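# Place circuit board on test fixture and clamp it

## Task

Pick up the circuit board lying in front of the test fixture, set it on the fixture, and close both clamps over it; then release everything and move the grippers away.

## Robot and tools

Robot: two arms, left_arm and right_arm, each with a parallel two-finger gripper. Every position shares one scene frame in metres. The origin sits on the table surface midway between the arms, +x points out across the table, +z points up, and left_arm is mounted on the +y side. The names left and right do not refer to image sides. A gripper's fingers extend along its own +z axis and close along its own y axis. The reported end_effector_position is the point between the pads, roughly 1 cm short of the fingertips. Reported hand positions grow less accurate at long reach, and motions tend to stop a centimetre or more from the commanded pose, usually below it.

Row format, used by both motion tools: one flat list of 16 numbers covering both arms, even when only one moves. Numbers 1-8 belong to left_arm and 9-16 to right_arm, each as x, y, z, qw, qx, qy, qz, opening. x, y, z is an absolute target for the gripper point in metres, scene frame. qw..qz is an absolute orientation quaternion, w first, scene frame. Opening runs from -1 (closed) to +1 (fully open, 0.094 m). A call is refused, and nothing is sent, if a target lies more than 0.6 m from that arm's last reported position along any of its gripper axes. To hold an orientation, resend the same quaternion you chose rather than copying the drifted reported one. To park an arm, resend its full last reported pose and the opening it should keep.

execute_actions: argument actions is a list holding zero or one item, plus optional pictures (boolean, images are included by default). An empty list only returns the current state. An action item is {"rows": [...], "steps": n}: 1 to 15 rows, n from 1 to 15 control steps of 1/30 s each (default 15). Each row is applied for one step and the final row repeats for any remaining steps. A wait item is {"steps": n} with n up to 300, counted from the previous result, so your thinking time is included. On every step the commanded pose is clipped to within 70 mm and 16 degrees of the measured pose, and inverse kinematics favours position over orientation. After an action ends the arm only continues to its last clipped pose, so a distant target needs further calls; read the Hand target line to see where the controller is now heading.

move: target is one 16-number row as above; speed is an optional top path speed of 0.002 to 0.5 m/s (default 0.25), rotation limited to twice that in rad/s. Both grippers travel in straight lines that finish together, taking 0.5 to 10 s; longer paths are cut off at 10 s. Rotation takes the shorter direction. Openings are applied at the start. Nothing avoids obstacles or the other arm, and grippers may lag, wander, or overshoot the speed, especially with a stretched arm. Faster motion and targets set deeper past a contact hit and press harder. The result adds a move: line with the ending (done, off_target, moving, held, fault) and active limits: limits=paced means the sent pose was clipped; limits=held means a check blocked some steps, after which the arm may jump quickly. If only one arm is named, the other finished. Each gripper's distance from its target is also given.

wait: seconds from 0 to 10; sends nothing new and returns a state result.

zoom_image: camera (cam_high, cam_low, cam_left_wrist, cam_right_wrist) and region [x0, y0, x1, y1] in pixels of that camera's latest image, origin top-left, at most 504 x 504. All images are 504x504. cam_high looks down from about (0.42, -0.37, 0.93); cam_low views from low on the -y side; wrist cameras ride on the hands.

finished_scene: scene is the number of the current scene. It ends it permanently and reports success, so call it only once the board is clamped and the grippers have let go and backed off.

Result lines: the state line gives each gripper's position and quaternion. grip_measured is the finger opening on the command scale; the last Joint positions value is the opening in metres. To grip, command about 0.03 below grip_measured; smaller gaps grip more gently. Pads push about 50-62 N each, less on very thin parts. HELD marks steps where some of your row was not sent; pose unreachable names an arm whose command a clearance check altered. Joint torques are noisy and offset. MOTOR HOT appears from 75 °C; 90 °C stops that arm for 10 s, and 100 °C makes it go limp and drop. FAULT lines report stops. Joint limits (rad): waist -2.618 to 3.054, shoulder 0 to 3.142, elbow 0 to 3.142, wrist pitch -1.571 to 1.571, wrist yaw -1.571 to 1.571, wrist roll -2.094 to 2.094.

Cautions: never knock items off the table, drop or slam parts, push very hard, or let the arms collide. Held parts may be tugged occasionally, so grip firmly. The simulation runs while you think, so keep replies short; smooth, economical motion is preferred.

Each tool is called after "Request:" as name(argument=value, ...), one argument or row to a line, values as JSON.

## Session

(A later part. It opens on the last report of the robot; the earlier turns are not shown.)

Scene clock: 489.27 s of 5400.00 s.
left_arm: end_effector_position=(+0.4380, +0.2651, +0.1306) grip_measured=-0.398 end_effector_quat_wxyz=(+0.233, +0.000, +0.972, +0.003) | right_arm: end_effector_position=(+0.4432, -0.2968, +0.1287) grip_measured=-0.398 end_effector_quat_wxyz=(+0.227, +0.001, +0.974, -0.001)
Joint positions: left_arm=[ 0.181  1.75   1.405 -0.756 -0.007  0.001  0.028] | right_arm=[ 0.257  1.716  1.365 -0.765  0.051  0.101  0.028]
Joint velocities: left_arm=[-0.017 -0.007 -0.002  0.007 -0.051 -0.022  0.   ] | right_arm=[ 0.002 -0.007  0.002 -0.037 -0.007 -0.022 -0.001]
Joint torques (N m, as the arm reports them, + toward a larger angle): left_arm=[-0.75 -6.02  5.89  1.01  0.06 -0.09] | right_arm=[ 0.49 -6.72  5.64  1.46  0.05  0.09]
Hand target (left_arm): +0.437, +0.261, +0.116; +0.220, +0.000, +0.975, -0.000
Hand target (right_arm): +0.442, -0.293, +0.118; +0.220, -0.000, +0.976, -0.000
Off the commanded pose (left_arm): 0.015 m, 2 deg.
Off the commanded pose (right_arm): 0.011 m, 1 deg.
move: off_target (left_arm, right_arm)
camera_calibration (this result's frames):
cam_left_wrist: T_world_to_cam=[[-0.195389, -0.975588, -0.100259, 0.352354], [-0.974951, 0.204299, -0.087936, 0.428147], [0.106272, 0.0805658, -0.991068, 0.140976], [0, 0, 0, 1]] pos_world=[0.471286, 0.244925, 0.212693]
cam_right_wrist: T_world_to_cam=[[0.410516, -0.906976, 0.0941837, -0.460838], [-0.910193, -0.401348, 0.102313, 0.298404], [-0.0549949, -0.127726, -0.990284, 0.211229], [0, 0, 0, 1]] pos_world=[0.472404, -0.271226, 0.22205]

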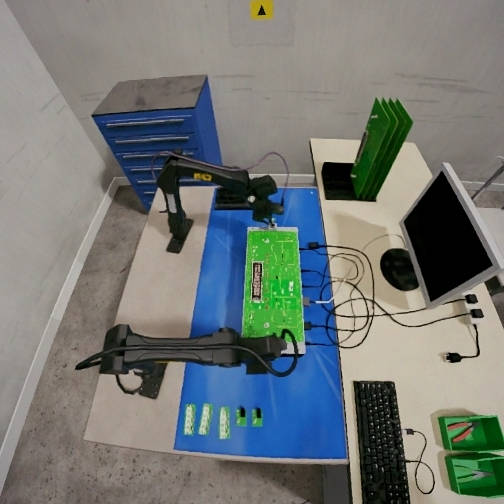

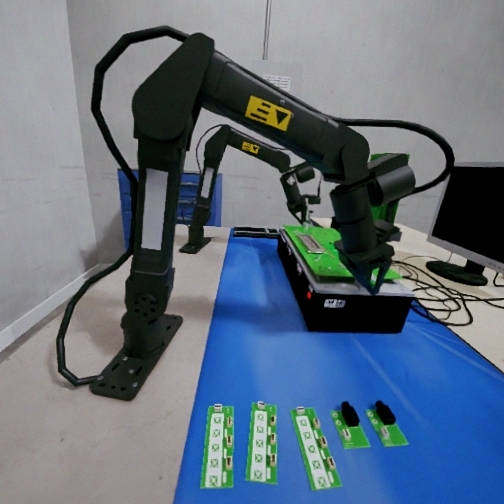

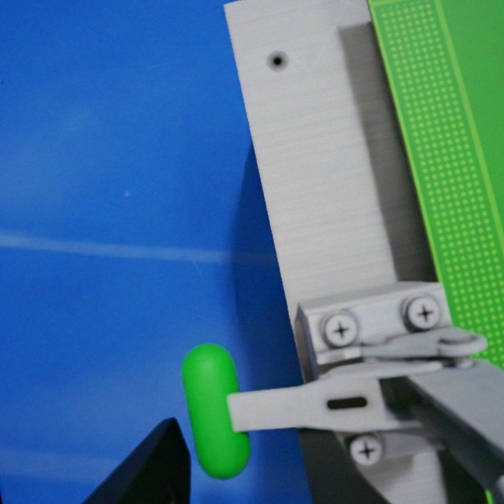

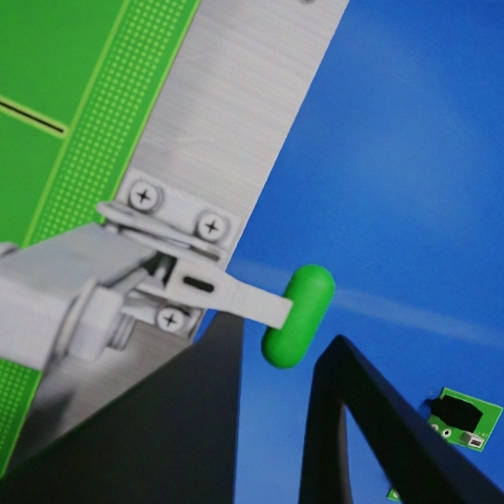

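Request:
move(
  target=[0.44,0.266,0.111,0.22,0,0.975,0,-0.4,0.445,-0.295,0.113,0.22,0,0.975,0,-0.4],
  speed=0.015,
)

Request:
move(
  target=[0.44,0.266,0.111,0.22,0,0.975,0,-0.82,0.445,-0.295,0.113,0.22,0,0.975,0,-0.81],
  speed=0.015,
)

Scene clock: 494.47 s of 5400.00 s.
left_arm: end_effector_position=(+0.4385, +0.2664, +0.1233) grip_measured=-0.398 end_effector_quat_wxyz=(+0.228, -0.001, +0.974, +0.004) | right_arm: end_effector_position=(+0.4433, -0.2967, +0.1288) grip_measured=-0.398 end_effector_quat_wxyz=(+0.227, +0.001, +0.974, -0.001)
Joint positions: left_arm=[ 0.184  1.763  1.397 -0.745 -0.008  0.001  0.028] | right_arm=[ 0.257  1.716  1.365 -0.764  0.051  0.101  0.028]
Joint velocities: left_arm=[-0.007  0.007  0.002 -0.022 -0.037 -0.051 -0.   ] | right_arm=[ 0.022 -0.017 -0.007  0.037  0.081 -0.051  0.   ]
Joint torques (N m, as the arm reports them, + toward a larger angle): left_arm=[ 0.43 -6.34  5.99  1.06  0.09  0.02] | right_arm=[ 0.09 -6.06  4.94  1.64  0.02  0.04]
Hand target (left_arm): +0.439, +0.266, +0.111; +0.220, +0.000, +0.975, -0.000
Hand target (right_arm): +0.444, -0.295, +0.113; +0.220, -0.000, +0.976, -0.000
Off the commanded pose (left_arm): 0.012 m, 1 deg.
Off the commanded pose (right_arm): 0.016 m, 1 deg.
After step 90, 0.53 s passed at rest.
move: off_target (left_arm, right_arm)
camera_calibration (this result's frames):
cam_left_wrist: T_world_to_cam=[[-0.193475, -0.976106, -0.0989188, 0.352103], [-0.976415, 0.201416, -0.0777486, 0.427829], [0.0958146, 0.0815434, -0.992054, 0.138111], [0, 0, 0, 1]] pos_world=[0.472629, 0.246256, 0.205106]
cam_right_wrist: T_world_to_cam=[[0.410445, -0.906984, 0.0944181, -0.460899], [-0.910271, -0.401357, 0.101589, 0.298682], [-0.054244, -0.127643, -0.990336, 0.211022], [0, 0, 0, 1]] pos_world=[0.472502, -0.271215, 0.222157]

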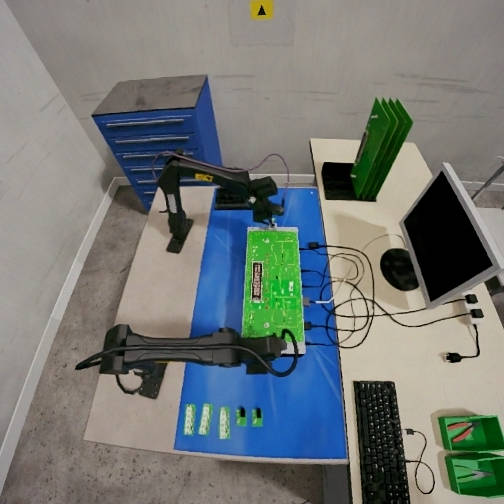

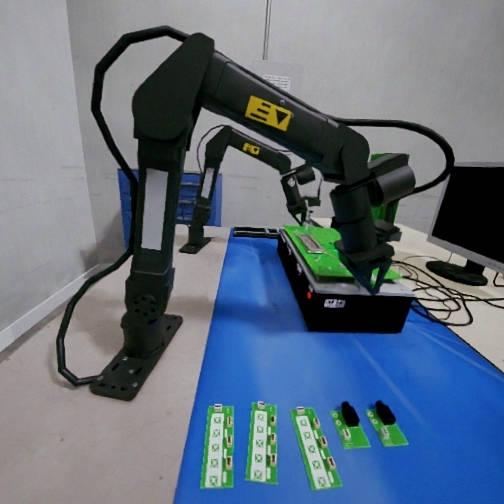

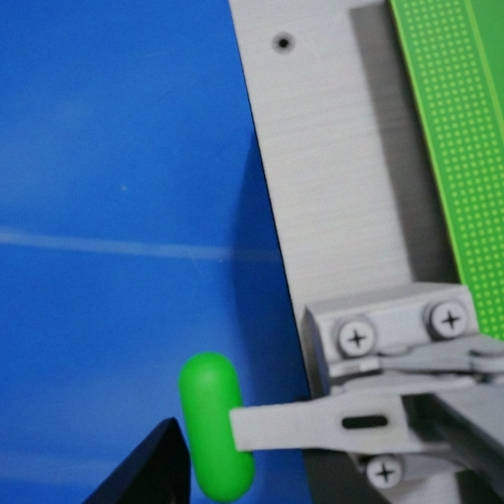

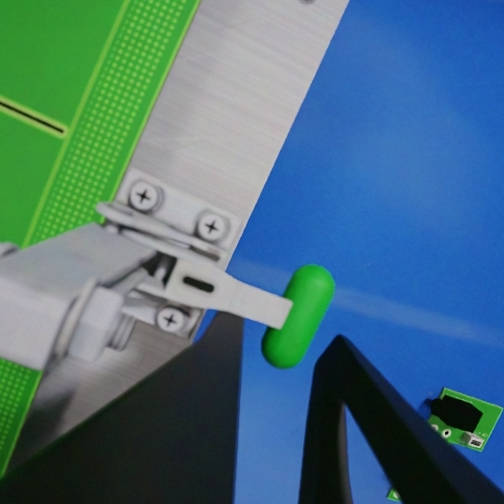

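Scene clock: 495.77 s of 5400.00 s.
left_arm: end_effector_position=(+0.4388, +0.2668, +0.1235) grip_measured=-0.802 end_effector_quat_wxyz=(+0.229, -0.001, +0.973, +0.005) | right_arm: end_effector_position=(+0.4430, -0.2952, +0.1284) grip_measured=-0.799 end_effector_quat_wxyz=(+0.226, -0.001, +0.974, +0.002)
Joint positions: left_arm=[ 0.184  1.763  1.397 -0.743 -0.01   0.001  0.009] | right_arm=[ 0.258  1.717  1.365 -0.765  0.045  0.101  0.009]
Joint velocities: left_arm=[-0.002 -0.002 -0.007  0.007 -0.037 -0.051  0.   ] | right_arm=[-0.012 -0.007 -0.012  0.022  0.081 -0.11  -0.   ]
Joint torques (N m, as the arm reports them, + toward a larger angle): left_arm=[ 0.44 -6.35  6.19  1.06  0.15  0.  ] | right_arm=[ 0.03 -6.13  4.95  1.63  0.08  0.04]
Hand target (left_arm): +0.440, +0.266, +0.111; +0.220, -0.000, +0.975, -0.000
Hand target (right_arm): +0.444, -0.295, +0.113; +0.220, -0.000, +0.976, -0.000
Off the commanded pose (left_arm): 0.013 m, 1 deg.
Off the commanded pose (right_arm): 0.016 m, 1 deg.
move: off_target (left_arm, right_arm)
camera_calibration (this result's frames):
cam_left_wrist: T_world_to_cam=[[-0.19233, -0.976097, -0.101216, 0.352363], [-0.976501, 0.200583, -0.0788227, 0.428482], [0.0972408, 0.0836777, -0.991737, 0.136981], [0, 0, 0, 1]] pos_world=[0.472862, 0.246532, 0.205288]
cam_right_wrist: T_world_to_cam=[[0.414106, -0.905891, 0.0887548, -0.459908], [-0.908512, -0.405369, 0.101395, 0.297128], [-0.055874, -0.122623, -0.990879, 0.213047], [0, 0, 0, 1]] pos_world=[0.472299, -0.270056, 0.221796]

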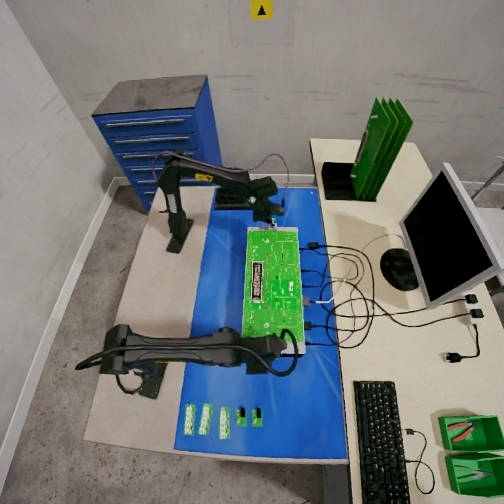

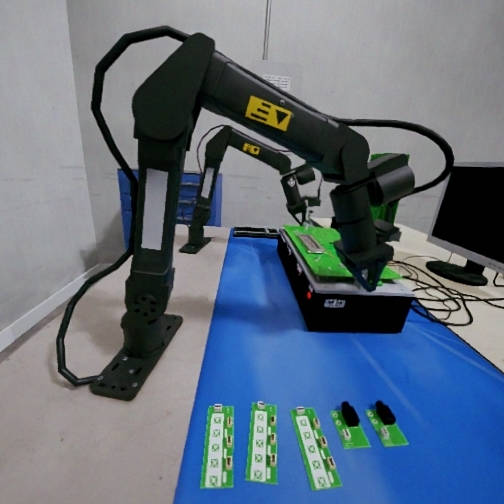

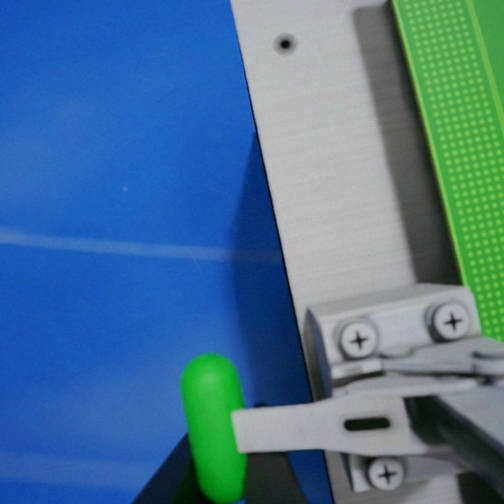

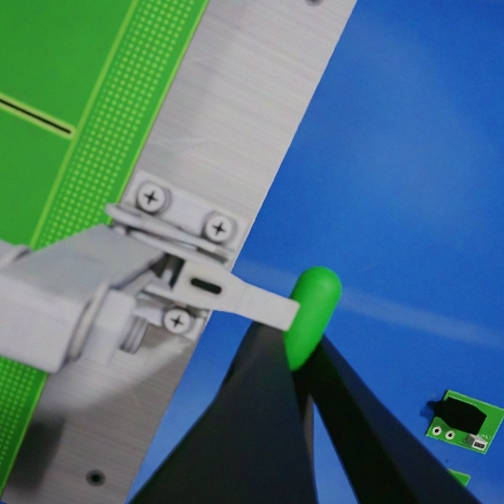

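Both gripped. Pull up and in.

Request:
move(
  target=[0.44,0.262,0.15,0.22,0,0.975,0,-0.82,0.445,-0.291,0.152,0.22,0,0.975,0,-0.81],
  speed=0.02,
)

Request:
move(
  target=[0.44,0.247,0.175,0.22,0,0.975,0,-0.82,0.445,-0.276,0.177,0.22,0,0.975,0,-0.81],
  speed=0.02,
)

Scene clock: 507.37 s of 5400.00 s.
left_arm: end_effector_position=(+0.4382, +0.2685, +0.1326) grip_measured=-0.802 end_effector_quat_wxyz=(+0.210, -0.002, +0.978, +0.010) | right_arm: end_effector_position=(+0.4425, -0.2963, +0.1349) grip_measured=-0.799 end_effector_quat_wxyz=(+0.210, -0.001, +0.978, -0.006)
Joint positions: left_arm=[ 0.184  1.788  1.479 -0.839 -0.02   0.001  0.009] | right_arm=[ 0.261  1.739  1.43  -0.841  0.058  0.101  0.009]
Joint velocities: left_arm=[-0.007 -0.002  0.007 -0.007  0.007  0.022  0.001] | right_arm=[-0.012 -0.012 -0.007 -0.081  0.037 -0.066 -0.001]
Joint torques (N m, as the arm reports them, + toward a larger angle): left_arm=[-0.68 -8.97  9.76  0.56  0.23 -0.11] | right_arm=[ 0.46 -8.8  10.63  0.84 -0.07  0.13]
Hand target (left_arm): +0.440, +0.262, +0.150; +0.221, +0.000, +0.975, -0.000
Hand target (right_arm): +0.445, -0.291, +0.152; +0.221, -0.000, +0.975, +0.000
Off the commanded pose (left_arm): 0.019 m, 2 deg.
Off the commanded pose (right_arm): 0.018 m, 1 deg.
After step 90, 7.03 s passed at rest.
move: off_target (left_arm, right_arm)
camera_calibration (this result's frames):
cam_left_wrist: T_world_to_cam=[[-0.192226, -0.976011, -0.102231, 0.354878], [-0.979576, 0.197097, -0.039793, 0.425314], [0.0589878, 0.092494, -0.993964, 0.160597], [0, 0, 0, 1]] pos_world=[0.475371, 0.247682, 0.212832]
cam_right_wrist: T_world_to_cam=[[0.414719, -0.905524, 0.089636, -0.461549], [-0.905735, -0.401321, 0.136328, 0.290802], [-0.0874752, -0.137724, -0.9866, 0.228276], [0, 0, 0, 1]] pos_world=[0.474771, -0.2698, 0.226944]

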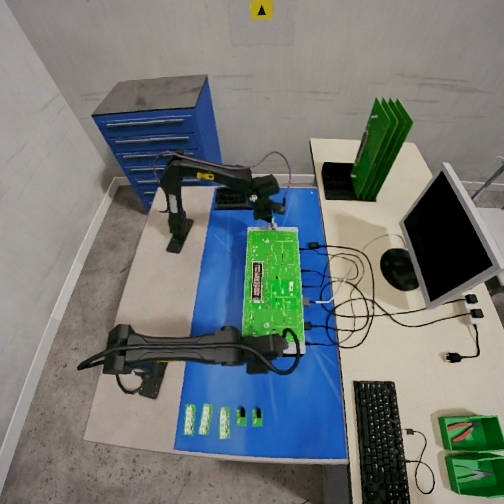

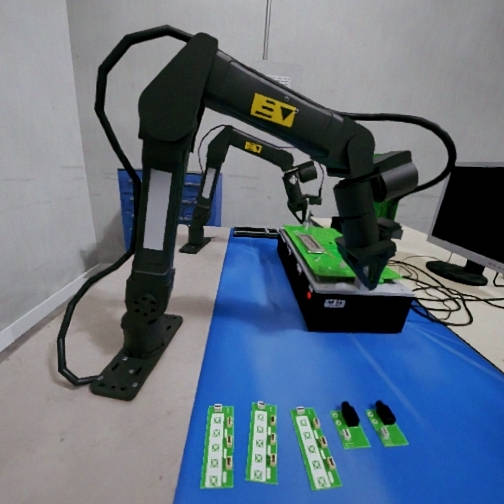

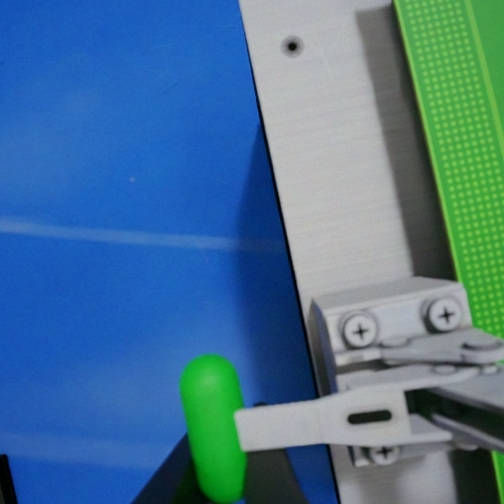

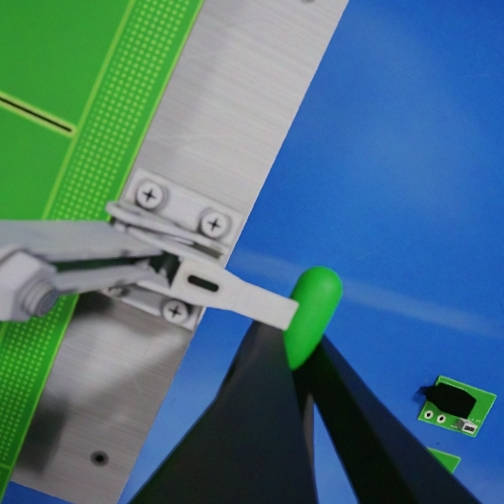

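Scene clock: 509.97 s of 5400.00 s.
left_arm: end_effector_position=(+0.4377, +0.2681, +0.1471) grip_measured=-0.802 end_effector_quat_wxyz=(+0.197, +0.000, +0.980, +0.040) | right_arm: end_effector_position=(+0.4422, -0.2956, +0.1533) grip_measured=-0.799 end_effector_quat_wxyz=(+0.201, -0.000, +0.979, -0.032)
Joint positions: left_arm=[ 0.155  1.808  1.57  -0.936 -0.088 -0.01   0.009] | right_arm=[ 0.289  1.76   1.535 -0.952  0.118  0.119  0.009]
Joint velocities: left_arm=[-0.012 -0.007  0.002 -0.007  0.037  0.007 -0.001] | right_arm=[-0.007  0.002 -0.002 -0.007 -0.022  0.022  0.002]
Joint torques (N m, as the arm reports them, + toward a larger angle): left_arm=[ -2.17 -10.18  10.6    0.5    0.67  -0.33] | right_arm=[ 1.34 -9.69 11.16  0.89 -0.37  0.3 ]
Hand target (left_arm): +0.440, +0.248, +0.175; +0.221, +0.001, +0.975, +0.000
Hand target (right_arm): +0.445, -0.277, +0.177; +0.221, -0.001, +0.975, +0.000
Off the commanded pose (left_arm): 0.035 m, 5 deg.
Off the commanded pose (right_arm): 0.031 m, 4 deg.
move: off_target (left_arm, right_arm)
camera_calibration (this result's frames):
cam_left_wrist: T_world_to_cam=[[-0.187275, -0.970072, -0.154557, 0.35982], [-0.98177, 0.190045, -0.00321204, 0.423019], [0.0324887, 0.151138, -0.987979, 0.170112], [0, 0, 0, 1]] pos_world=[0.477166, 0.242949, 0.225038]
cam_right_wrist: T_world_to_cam=[[0.404886, -0.90536, 0.128023, -0.463911], [-0.907929, -0.381489, 0.173584, 0.289418], [-0.108317, -0.186517, -0.976462, 0.23974], [0, 0, 0, 1]] pos_world=[0.47657, -0.264881, 0.24325]

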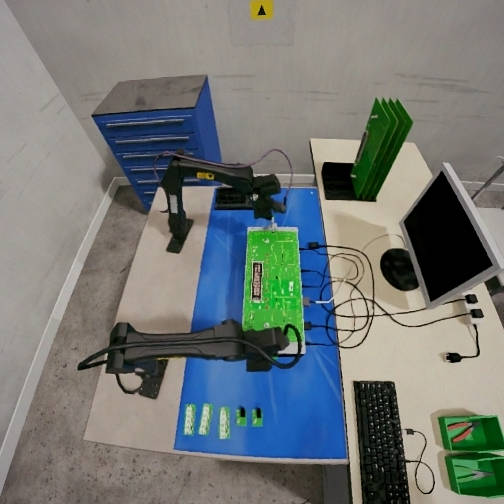

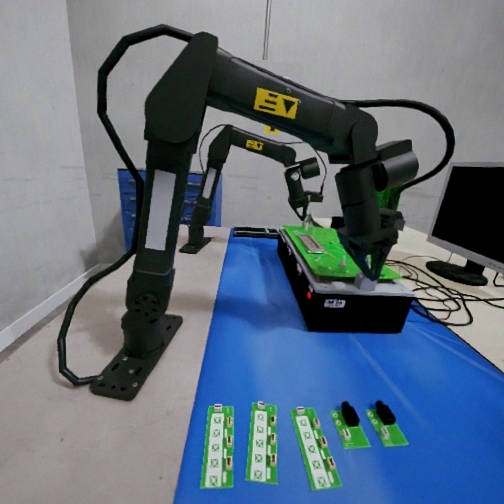

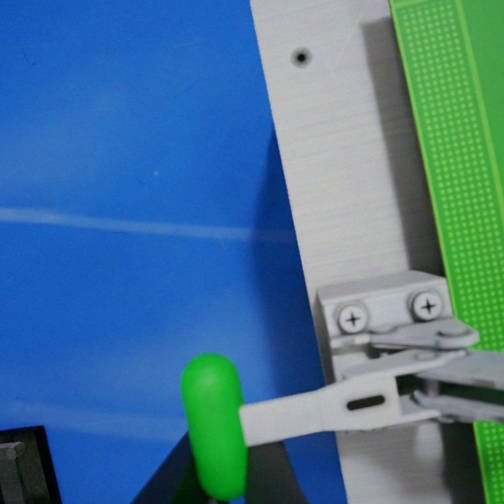

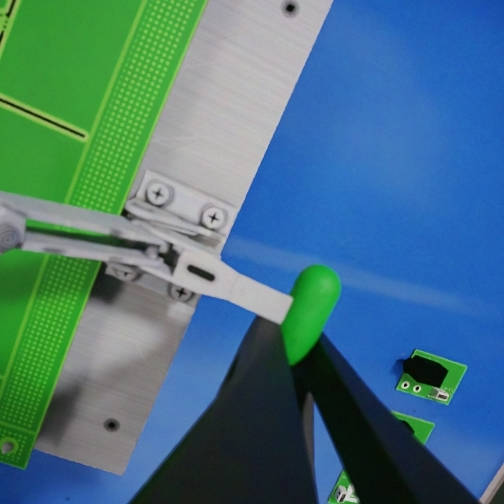

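Request:
move(
  target=[0.44,0.232,0.195,0.22,0,0.975,0,-0.82,0.445,-0.262,0.197,0.22,0,0.975,0,-0.81],
  speed=0.02,
)

Scene clock: 528.27 s of 5400.00 s.
left_arm: end_effector_position=(+0.4378, +0.2606, +0.1675) grip_measured=-0.802 end_effector_quat_wxyz=(+0.196, -0.002, +0.979, +0.054) | right_arm: end_effector_position=(+0.4421, -0.2867, +0.1746) grip_measured=-0.800 end_effector_quat_wxyz=(+0.200, +0.002, +0.979, -0.042)
Joint positions: left_arm=[ 0.12   1.819  1.664 -1.028 -0.131 -0.04   0.009] | right_arm=[ 0.324  1.777  1.64  -1.05   0.151  0.153  0.009]
Joint velocities: left_arm=[ 0.012 -0.017 -0.002 -0.051 -0.022 -0.051  0.   ] | right_arm=[-0.007 -0.027 -0.017  0.037 -0.037  0.095  0.001]
Joint torques (N m, as the arm reports them, + toward a larger angle): left_arm=[ -2.56 -10.31  10.63   0.54   0.95  -0.39] | right_arm=[ 1.69 -9.4  11.25  0.96 -0.58  0.27]
Hand target (left_arm): +0.440, +0.233, +0.195; +0.222, +0.001, +0.975, +0.001
Hand target (right_arm): +0.445, -0.263, +0.197; +0.221, -0.001, +0.975, +0.000
Off the commanded pose (left_arm): 0.040 m, 7 deg.
Off the commanded pose (right_arm): 0.034 m, 5 deg.
After step 90, 12.03 s passed at rest.
move: off_target (left_arm, right_arm)
camera_calibration (this result's frames):
cam_left_wrist: T_world_to_cam=[[-0.178723, -0.967021, -0.181461, 0.355722], [-0.983512, 0.180762, 0.00537714, 0.426286], [0.0276016, 0.179431, -0.983383, 0.185379], [0, 0, 0, 1]] pos_world=[0.477716, 0.233671, 0.244557]
cam_right_wrist: T_world_to_cam=[[0.39736, -0.906297, 0.143985, -0.4583], [-0.910803, -0.370356, 0.182412, 0.291968], [-0.111993, -0.203625, -0.972622, 0.258187], [0, 0, 0, 1]] pos_world=[0.47695, -0.254651, 0.263848]

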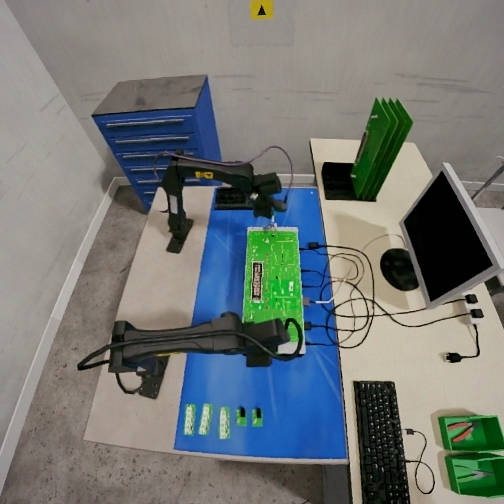

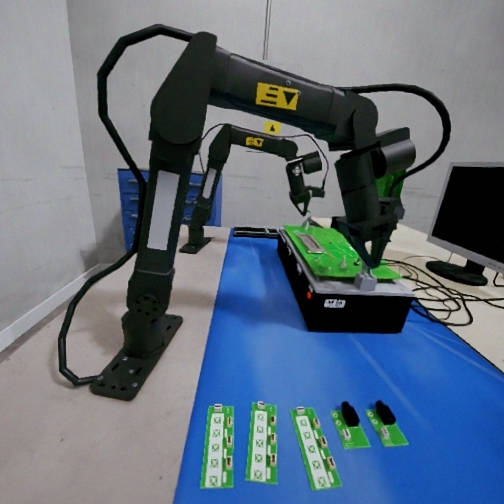

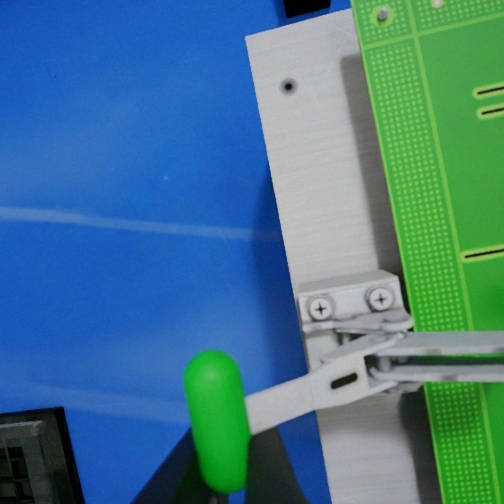

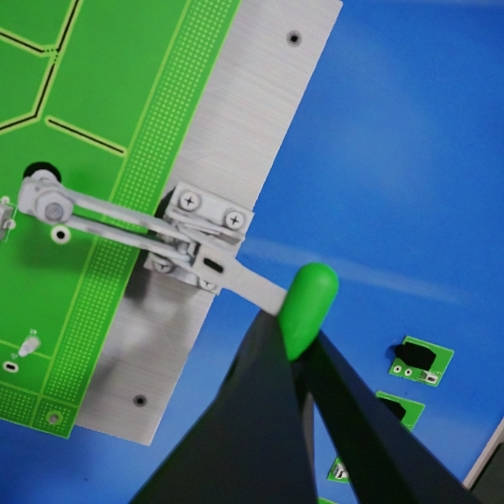

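More.

Request:
move(
  target=[0.44,0.21,0.21,0.22,0,0.975,0,-0.82,0.445,-0.243,0.207,0.22,0,0.975,0,-0.81],
  speed=0.02,
)

Scene clock: 534.43 s of 5400.00 s.
left_arm: end_effector_position=(+0.4378, +0.2497, +0.1800) grip_measured=-0.802 end_effector_quat_wxyz=(+0.189, -0.006, +0.979, +0.073) | right_arm: end_effector_position=(+0.4421, -0.2765, +0.1850) grip_measured=-0.800 end_effector_quat_wxyz=(+0.197, +0.007, +0.979, -0.057)
Joint positions: left_arm=[ 0.071  1.847  1.753 -1.112 -0.187 -0.089  0.009] | right_arm=[ 0.367  1.804  1.716 -1.118  0.198  0.198  0.009]
Joint velocities: left_arm=[-0.027 -0.002  0.012  0.051 -0.022 -0.022  0.001] | right_arm=[-0.017  0.022  0.012  0.007 -0.007 -0.007 -0.   ]
Joint torques (N m, as the arm reports them, + toward a larger angle): left_arm=[ -3.84 -10.95  11.     0.64   1.21  -0.41] | right_arm=[ 2.25 -9.54 11.06  1.08 -0.8   0.35]
Hand target (left_arm): +0.439, +0.212, +0.210; +0.221, +0.003, +0.975, +0.002
Hand target (right_arm): +0.444, -0.244, +0.207; +0.220, -0.001, +0.975, -0.000
Off the commanded pose (left_arm): 0.050 m, 9 deg.
Off the commanded pose (right_arm): 0.040 m, 7 deg.
move: off_target (left_arm, right_arm)
camera_calibration (this result's frames):
cam_left_wrist: T_world_to_cam=[[-0.164967, -0.962924, -0.213456, 0.346187], [-0.986231, 0.163592, 0.0242144, 0.430277], [0.0116029, 0.214511, -0.976653, 0.196624], [0, 0, 0, 1]] pos_world=[0.47918, 0.220784, 0.25551]
cam_right_wrist: T_world_to_cam=[[0.384374, -0.907779, 0.167908, -0.449659], [-0.915345, -0.351115, 0.197135, 0.298394], [-0.12, -0.229467, -0.965891, 0.265563], [0, 0, 0, 1]] pos_world=[0.477839, -0.242483, 0.273182]

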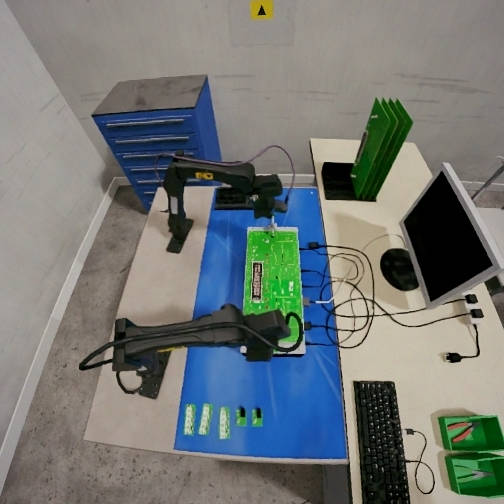

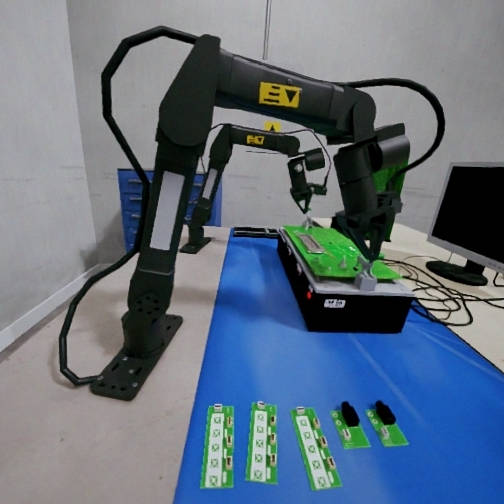

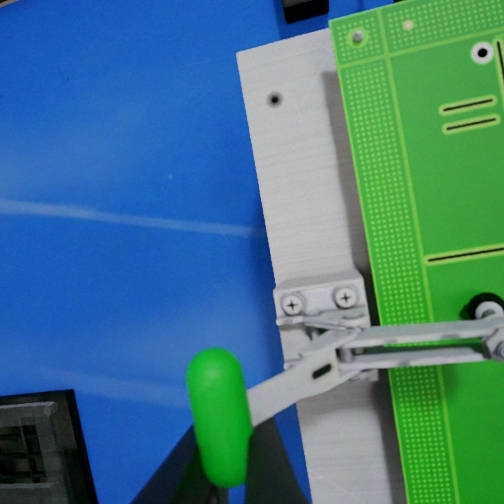

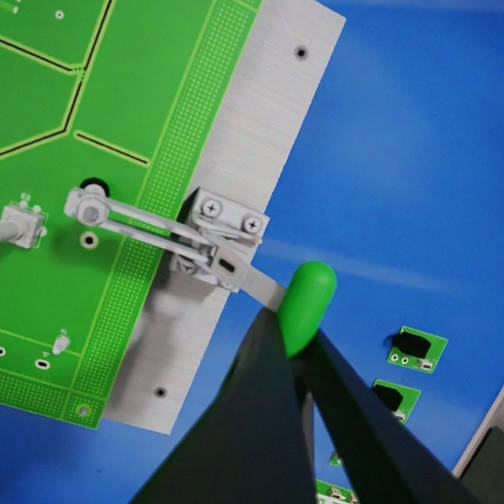

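Request:
move(
  target=[0.44,0.19,0.21,0.22,0,0.975,0,-0.82,0.445,-0.22,0.21,0.22,0,0.975,0,-0.81],
  speed=0.02,
)

Scene clock: 542.27 s of 5400.00 s.
left_arm: end_effector_position=(+0.4377, +0.2435, +0.1844) grip_measured=-0.803 end_effector_quat_wxyz=(+0.192, -0.011, +0.976, +0.098) | right_arm: end_effector_position=(+0.4418, -0.2699, +0.1889) grip_measured=-0.800 end_effector_quat_wxyz=(+0.198, +0.018, +0.977, -0.080)
Joint positions: left_arm=[ 0.031  1.854  1.772 -1.13  -0.252 -0.128  0.009] | right_arm=[ 0.409  1.825  1.755 -1.153  0.26   0.254  0.009]
Joint velocities: left_arm=[-0.017 -0.012 -0.007  0.022 -0.022  0.007 -0.   ] | right_arm=[ 0.017  0.002  0.007 -0.022  0.022 -0.022  0.001]
Joint torques (N m, as the arm reports them, + toward a larger angle): left_arm=[ -5.34 -10.62  10.74   0.69   1.63  -0.44] | right_arm=[ 3.47 -9.36 11.68  1.08 -1.16  0.32]
Hand target (left_arm): +0.438, +0.193, +0.212; +0.221, +0.003, +0.975, +0.004
Hand target (right_arm): +0.443, -0.222, +0.211; +0.220, -0.003, +0.975, -0.001
Off the commanded pose (left_arm): 0.059 m, 12 deg.
Off the commanded pose (right_arm): 0.054 m, 10 deg.
After step 90, 0.60 s passed at rest.
move: off_target (left_arm, right_arm)
camera_calibration (this result's frames):
cam_left_wrist: T_world_to_cam=[[-0.145879, -0.954603, -0.259716, 0.339292], [-0.989178, 0.144917, 0.022956, 0.437151], [0.0157234, 0.260254, -0.965412, 0.187193], [0, 0, 0, 1]] pos_world=[0.478973, 0.211821, 0.258803]
cam_right_wrist: T_world_to_cam=[[0.355586, -0.911695, 0.205843, -0.439687], [-0.926459, -0.314737, 0.206431, 0.312676], [-0.123416, -0.264109, -0.956564, 0.261197], [0, 0, 0, 1]] pos_world=[0.478264, -0.233465, 0.275812]

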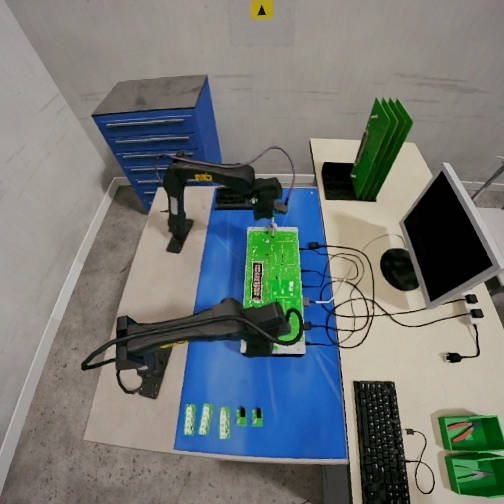

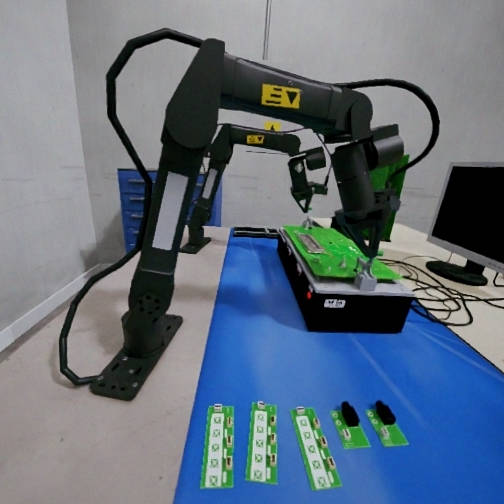

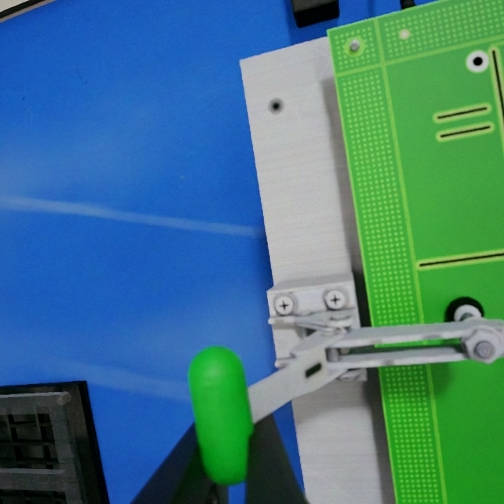

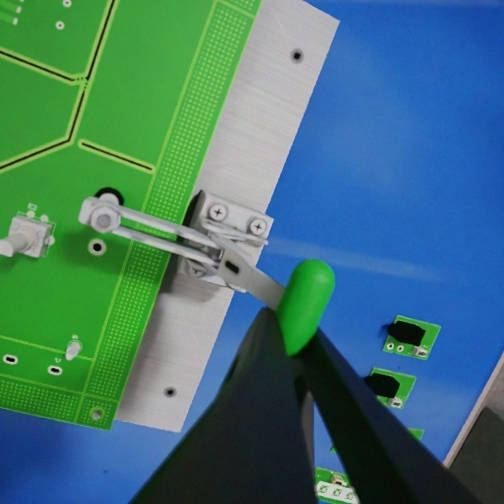

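Binding; go to squeeze step. Relax, release, rise.

Request:
move(
  target=[0.438,0.24,0.188,0.22,0,0.975,0,-0.5,0.442,-0.267,0.192,0.22,0,0.975,0,-0.5],
  speed=0.05,
)

Request:
move(
  target=[0.44,0.235,0.25,0.22,0,0.975,0,-0.3,0.445,-0.26,0.25,0.22,0,0.975,0,-0.3],
  speed=0.1,
)

Request:
move(
  target=[0.458,0.222,0.25,0.22,0,0.975,0,1,0.46,-0.239,0.25,0.22,0,0.975,0,1],
  speed=0.1,
)

Scene clock: 548.77 s of 5400.00 s.
left_arm: end_effector_position=(+0.4417, +0.2391, +0.1827) grip_measured=-0.501 end_effector_quat_wxyz=(+0.215, -0.002, +0.977, +0.006) | right_arm: end_effector_position=(+0.4448, -0.2668, +0.1878) grip_measured=-0.502 end_effector_quat_wxyz=(+0.212, +0.003, +0.977, -0.009)
Joint positions: left_arm=[ 0.107  1.803  1.693 -1.03  -0.044 -0.071  0.023] | right_arm=[ 0.348  1.776  1.684 -1.064  0.101  0.187  0.023]
Joint velocities: left_arm=[-0.007 -0.002  0.007  0.022 -0.051 -0.007 -0.   ] | right_arm=[ 0.007 -0.012 -0.012 -0.022 -0.022  0.051  0.001]
Joint torques (N m, as the arm reports them, + toward a larger angle): left_arm=[ 0.69 -9.78  5.96  0.91  0.14  0.05] | right_arm=[ -0.59 -10.27   5.36   1.33  -0.15  -0.14]
Hand target (left_arm): +0.438, +0.240, +0.188; +0.221, +0.000, +0.975, +0.001
Hand target (right_arm): +0.442, -0.267, +0.191; +0.218, +0.001, +0.976, +0.000
Off the commanded pose (left_arm): 0.007 m, 1 deg.
Off the commanded pose (right_arm): 0.005 m, 1 deg.
After step 90, 1.17 s passed at rest.
move: done
camera_calibration (this result's frames):
cam_left_wrist: T_world_to_cam=[[-0.19309, -0.976476, -0.0959771, 0.331375], [-0.978746, 0.198574, -0.0512262, 0.437955], [0.0690797, 0.0840459, -0.994065, 0.210455], [0, 0, 0, 1]] pos_world=[0.478094, 0.218925, 0.263445]
cam_right_wrist: T_world_to_cam=[[0.40569, -0.909072, 0.0948884, -0.438467], [-0.909905, -0.391856, 0.136096, 0.301905], [-0.0865388, -0.141552, -0.986141, 0.283156], [0, 0, 0, 1]] pos_world=[0.477091, -0.240213, 0.279749]

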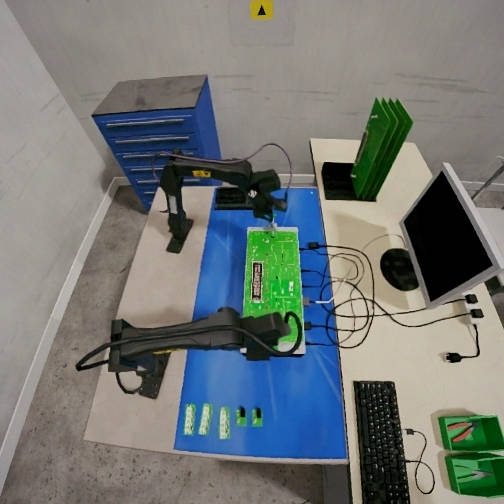

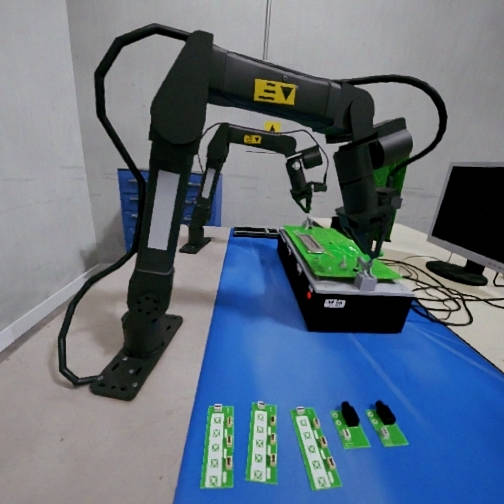

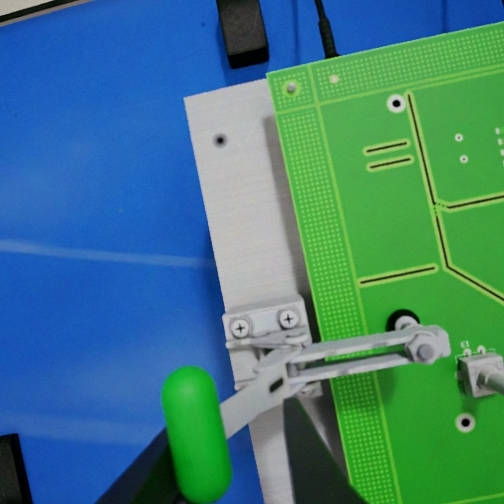

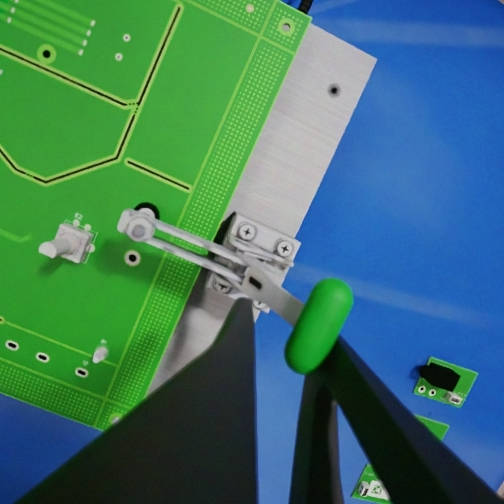

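Scene clock: 550.07 s of 5400.00 s.
left_arm: end_effector_position=(+0.4406, +0.2391, +0.2535) grip_measured=-0.302 end_effector_quat_wxyz=(+0.230, -0.002, +0.973, +0.004) | right_arm: end_effector_position=(+0.4445, -0.2668, +0.2451) grip_measured=-0.302 end_effector_quat_wxyz=(+0.218, +0.003, +0.976, -0.007)
Joint positions: left_arm=[ 0.107  1.85   2.032 -1.29  -0.043 -0.071  0.033] | right_arm=[ 0.348  1.826  1.978 -1.294  0.101  0.187  0.033]
Joint velocities: left_arm=[-0.012  0.007 -0.007 -0.037 -0.037 -0.037 -0.001] | right_arm=[-0.007 -0.002 -0.002 -0.037 -0.037 -0.037  0.   ]
Joint torques (N m, as the arm reports them, + toward a larger angle): left_arm=[-0.72 -6.47  7.85  0.74  0.09 -0.11] | right_arm=[ 0.6  -7.42  9.1   1.05 -0.05  0.07]
Hand target (left_arm): +0.441, +0.235, +0.250; +0.220, -0.000, +0.975, +0.000
Hand target (right_arm): +0.446, -0.260, +0.250; +0.221, +0.000, +0.975, +0.000
Off the commanded pose (left_arm): 0.005 m, 1 deg.
Off the commanded pose (right_arm): 0.008 m, 1 deg.
move: done
camera_calibration (this result's frames):
cam_left_wrist: T_world_to_cam=[[-0.190208, -0.976709, -0.0993013, 0.337603], [-0.976634, 0.198554, -0.0822371, 0.447436], [0.100038, 0.0813388, -0.991653, 0.267319], [0, 0, 0, 1]] pos_world=[0.474454, 0.219156, 0.335408]
cam_right_wrist: T_world_to_cam=[[0.404582, -0.909299, 0.0974083, -0.443968], [-0.911529, -0.392391, 0.123062, 0.297635], [-0.0736784, -0.138579, -0.987607, 0.335087], [0, 0, 0, 1]] pos_world=[0.475613, -0.240474, 0.337553]

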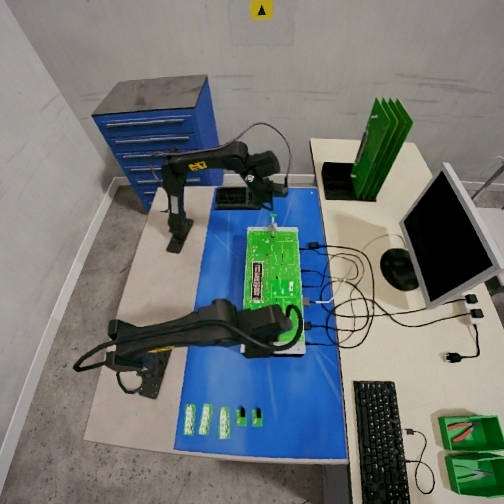

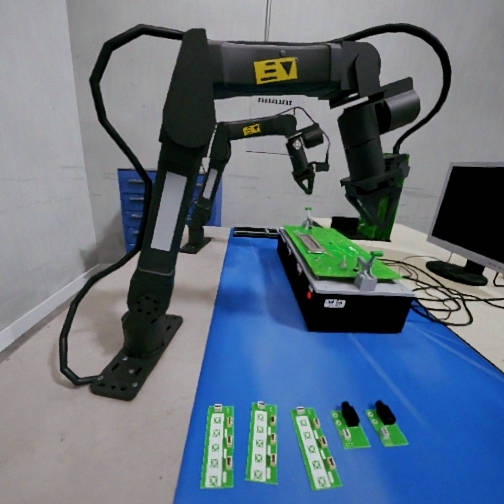

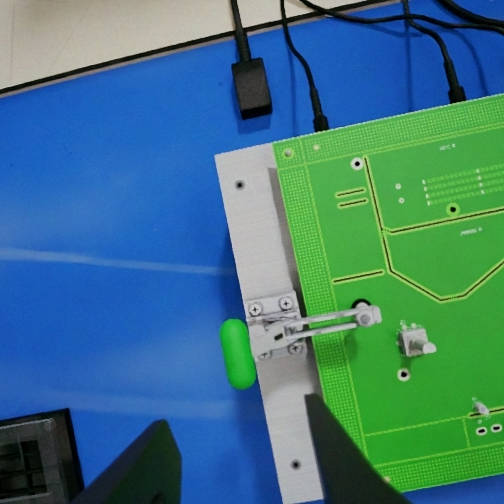

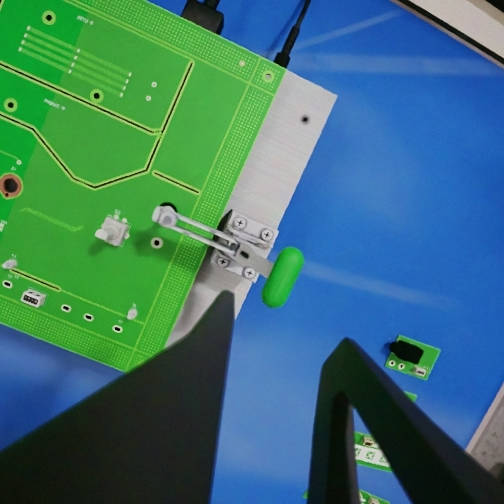

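Scene clock: 550.90 s of 5400.00 s.
left_arm: end_effector_position=(+0.4587, +0.2239, +0.2526) grip_measured=+1.000 end_effector_quat_wxyz=(+0.229, +0.002, +0.973, -0.002) | right_arm: end_effector_position=(+0.4589, -0.2405, +0.2446) grip_measured=+0.999 end_effector_quat_wxyz=(+0.217, -0.003, +0.976, +0.002)
Joint positions: left_arm=[ 0.076  1.941  2.154 -1.323 -0.043 -0.092  0.094] | right_arm=[ 0.4    1.916  2.097 -1.326  0.101  0.226  0.094]
Joint velocities: left_arm=[-0.002 -0.007  0.002 -0.007  0.037  0.051  0.   ] | right_arm=[ 0.002 -0.022 -0.007 -0.022 -0.066 -0.037  0.   ]
Joint torques (N m, as the arm reports them, + toward a larger angle): left_arm=[-0.85 -7.46  7.62  0.77 -0.07 -0.13] | right_arm=[ 0.31 -8.14  8.94  1.06  0.17  0.14]
Hand target (left_arm): +0.458, +0.222, +0.250; +0.221, +0.000, +0.975, -0.000
Hand target (right_arm): +0.460, -0.239, +0.250; +0.221, -0.000, +0.975, +0.000
Off the commanded pose (left_arm): 0.003 m, 1 deg.
Off the commanded pose (right_arm): 0.006 m, 1 deg.
move: done
camera_calibration (this result's frames):
cam_left_wrist: T_world_to_cam=[[-0.201851, -0.975277, -0.0899537, 0.328745], [-0.974389, 0.209259, -0.0823156, 0.464686], [0.0991042, 0.0710344, -0.992538, 0.26885], [0, 0, 0, 1]] pos_world=[0.492498, 0.20428, 0.334667]
cam_right_wrist: T_world_to_cam=[[0.419576, -0.904022, 0.0818516, -0.427573], [-0.904706, -0.409136, 0.118806, 0.314997], [-0.0739152, -0.1239, -0.989538, 0.343444], [0, 0, 0, 1]] pos_world=[0.489765, -0.215106, 0.337425]

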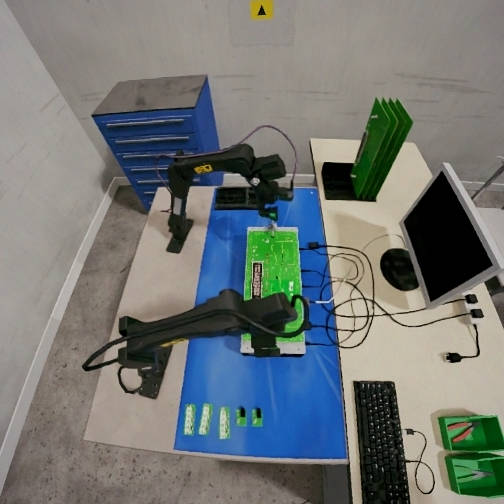

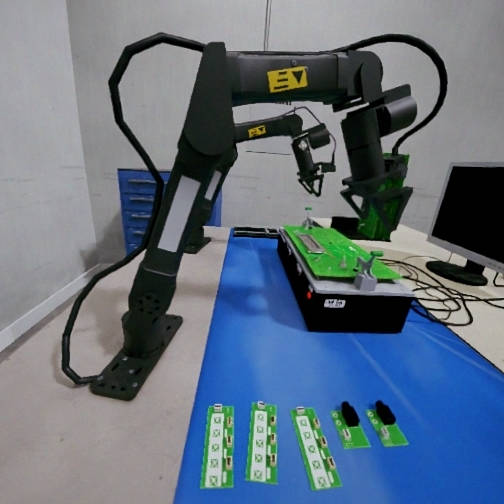

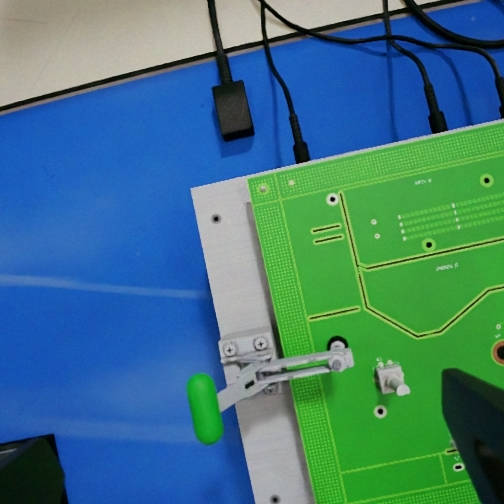

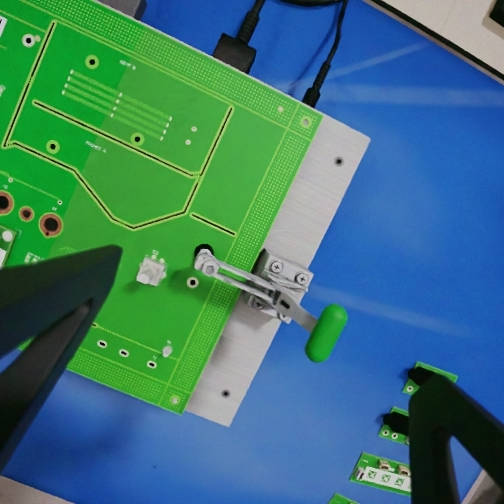

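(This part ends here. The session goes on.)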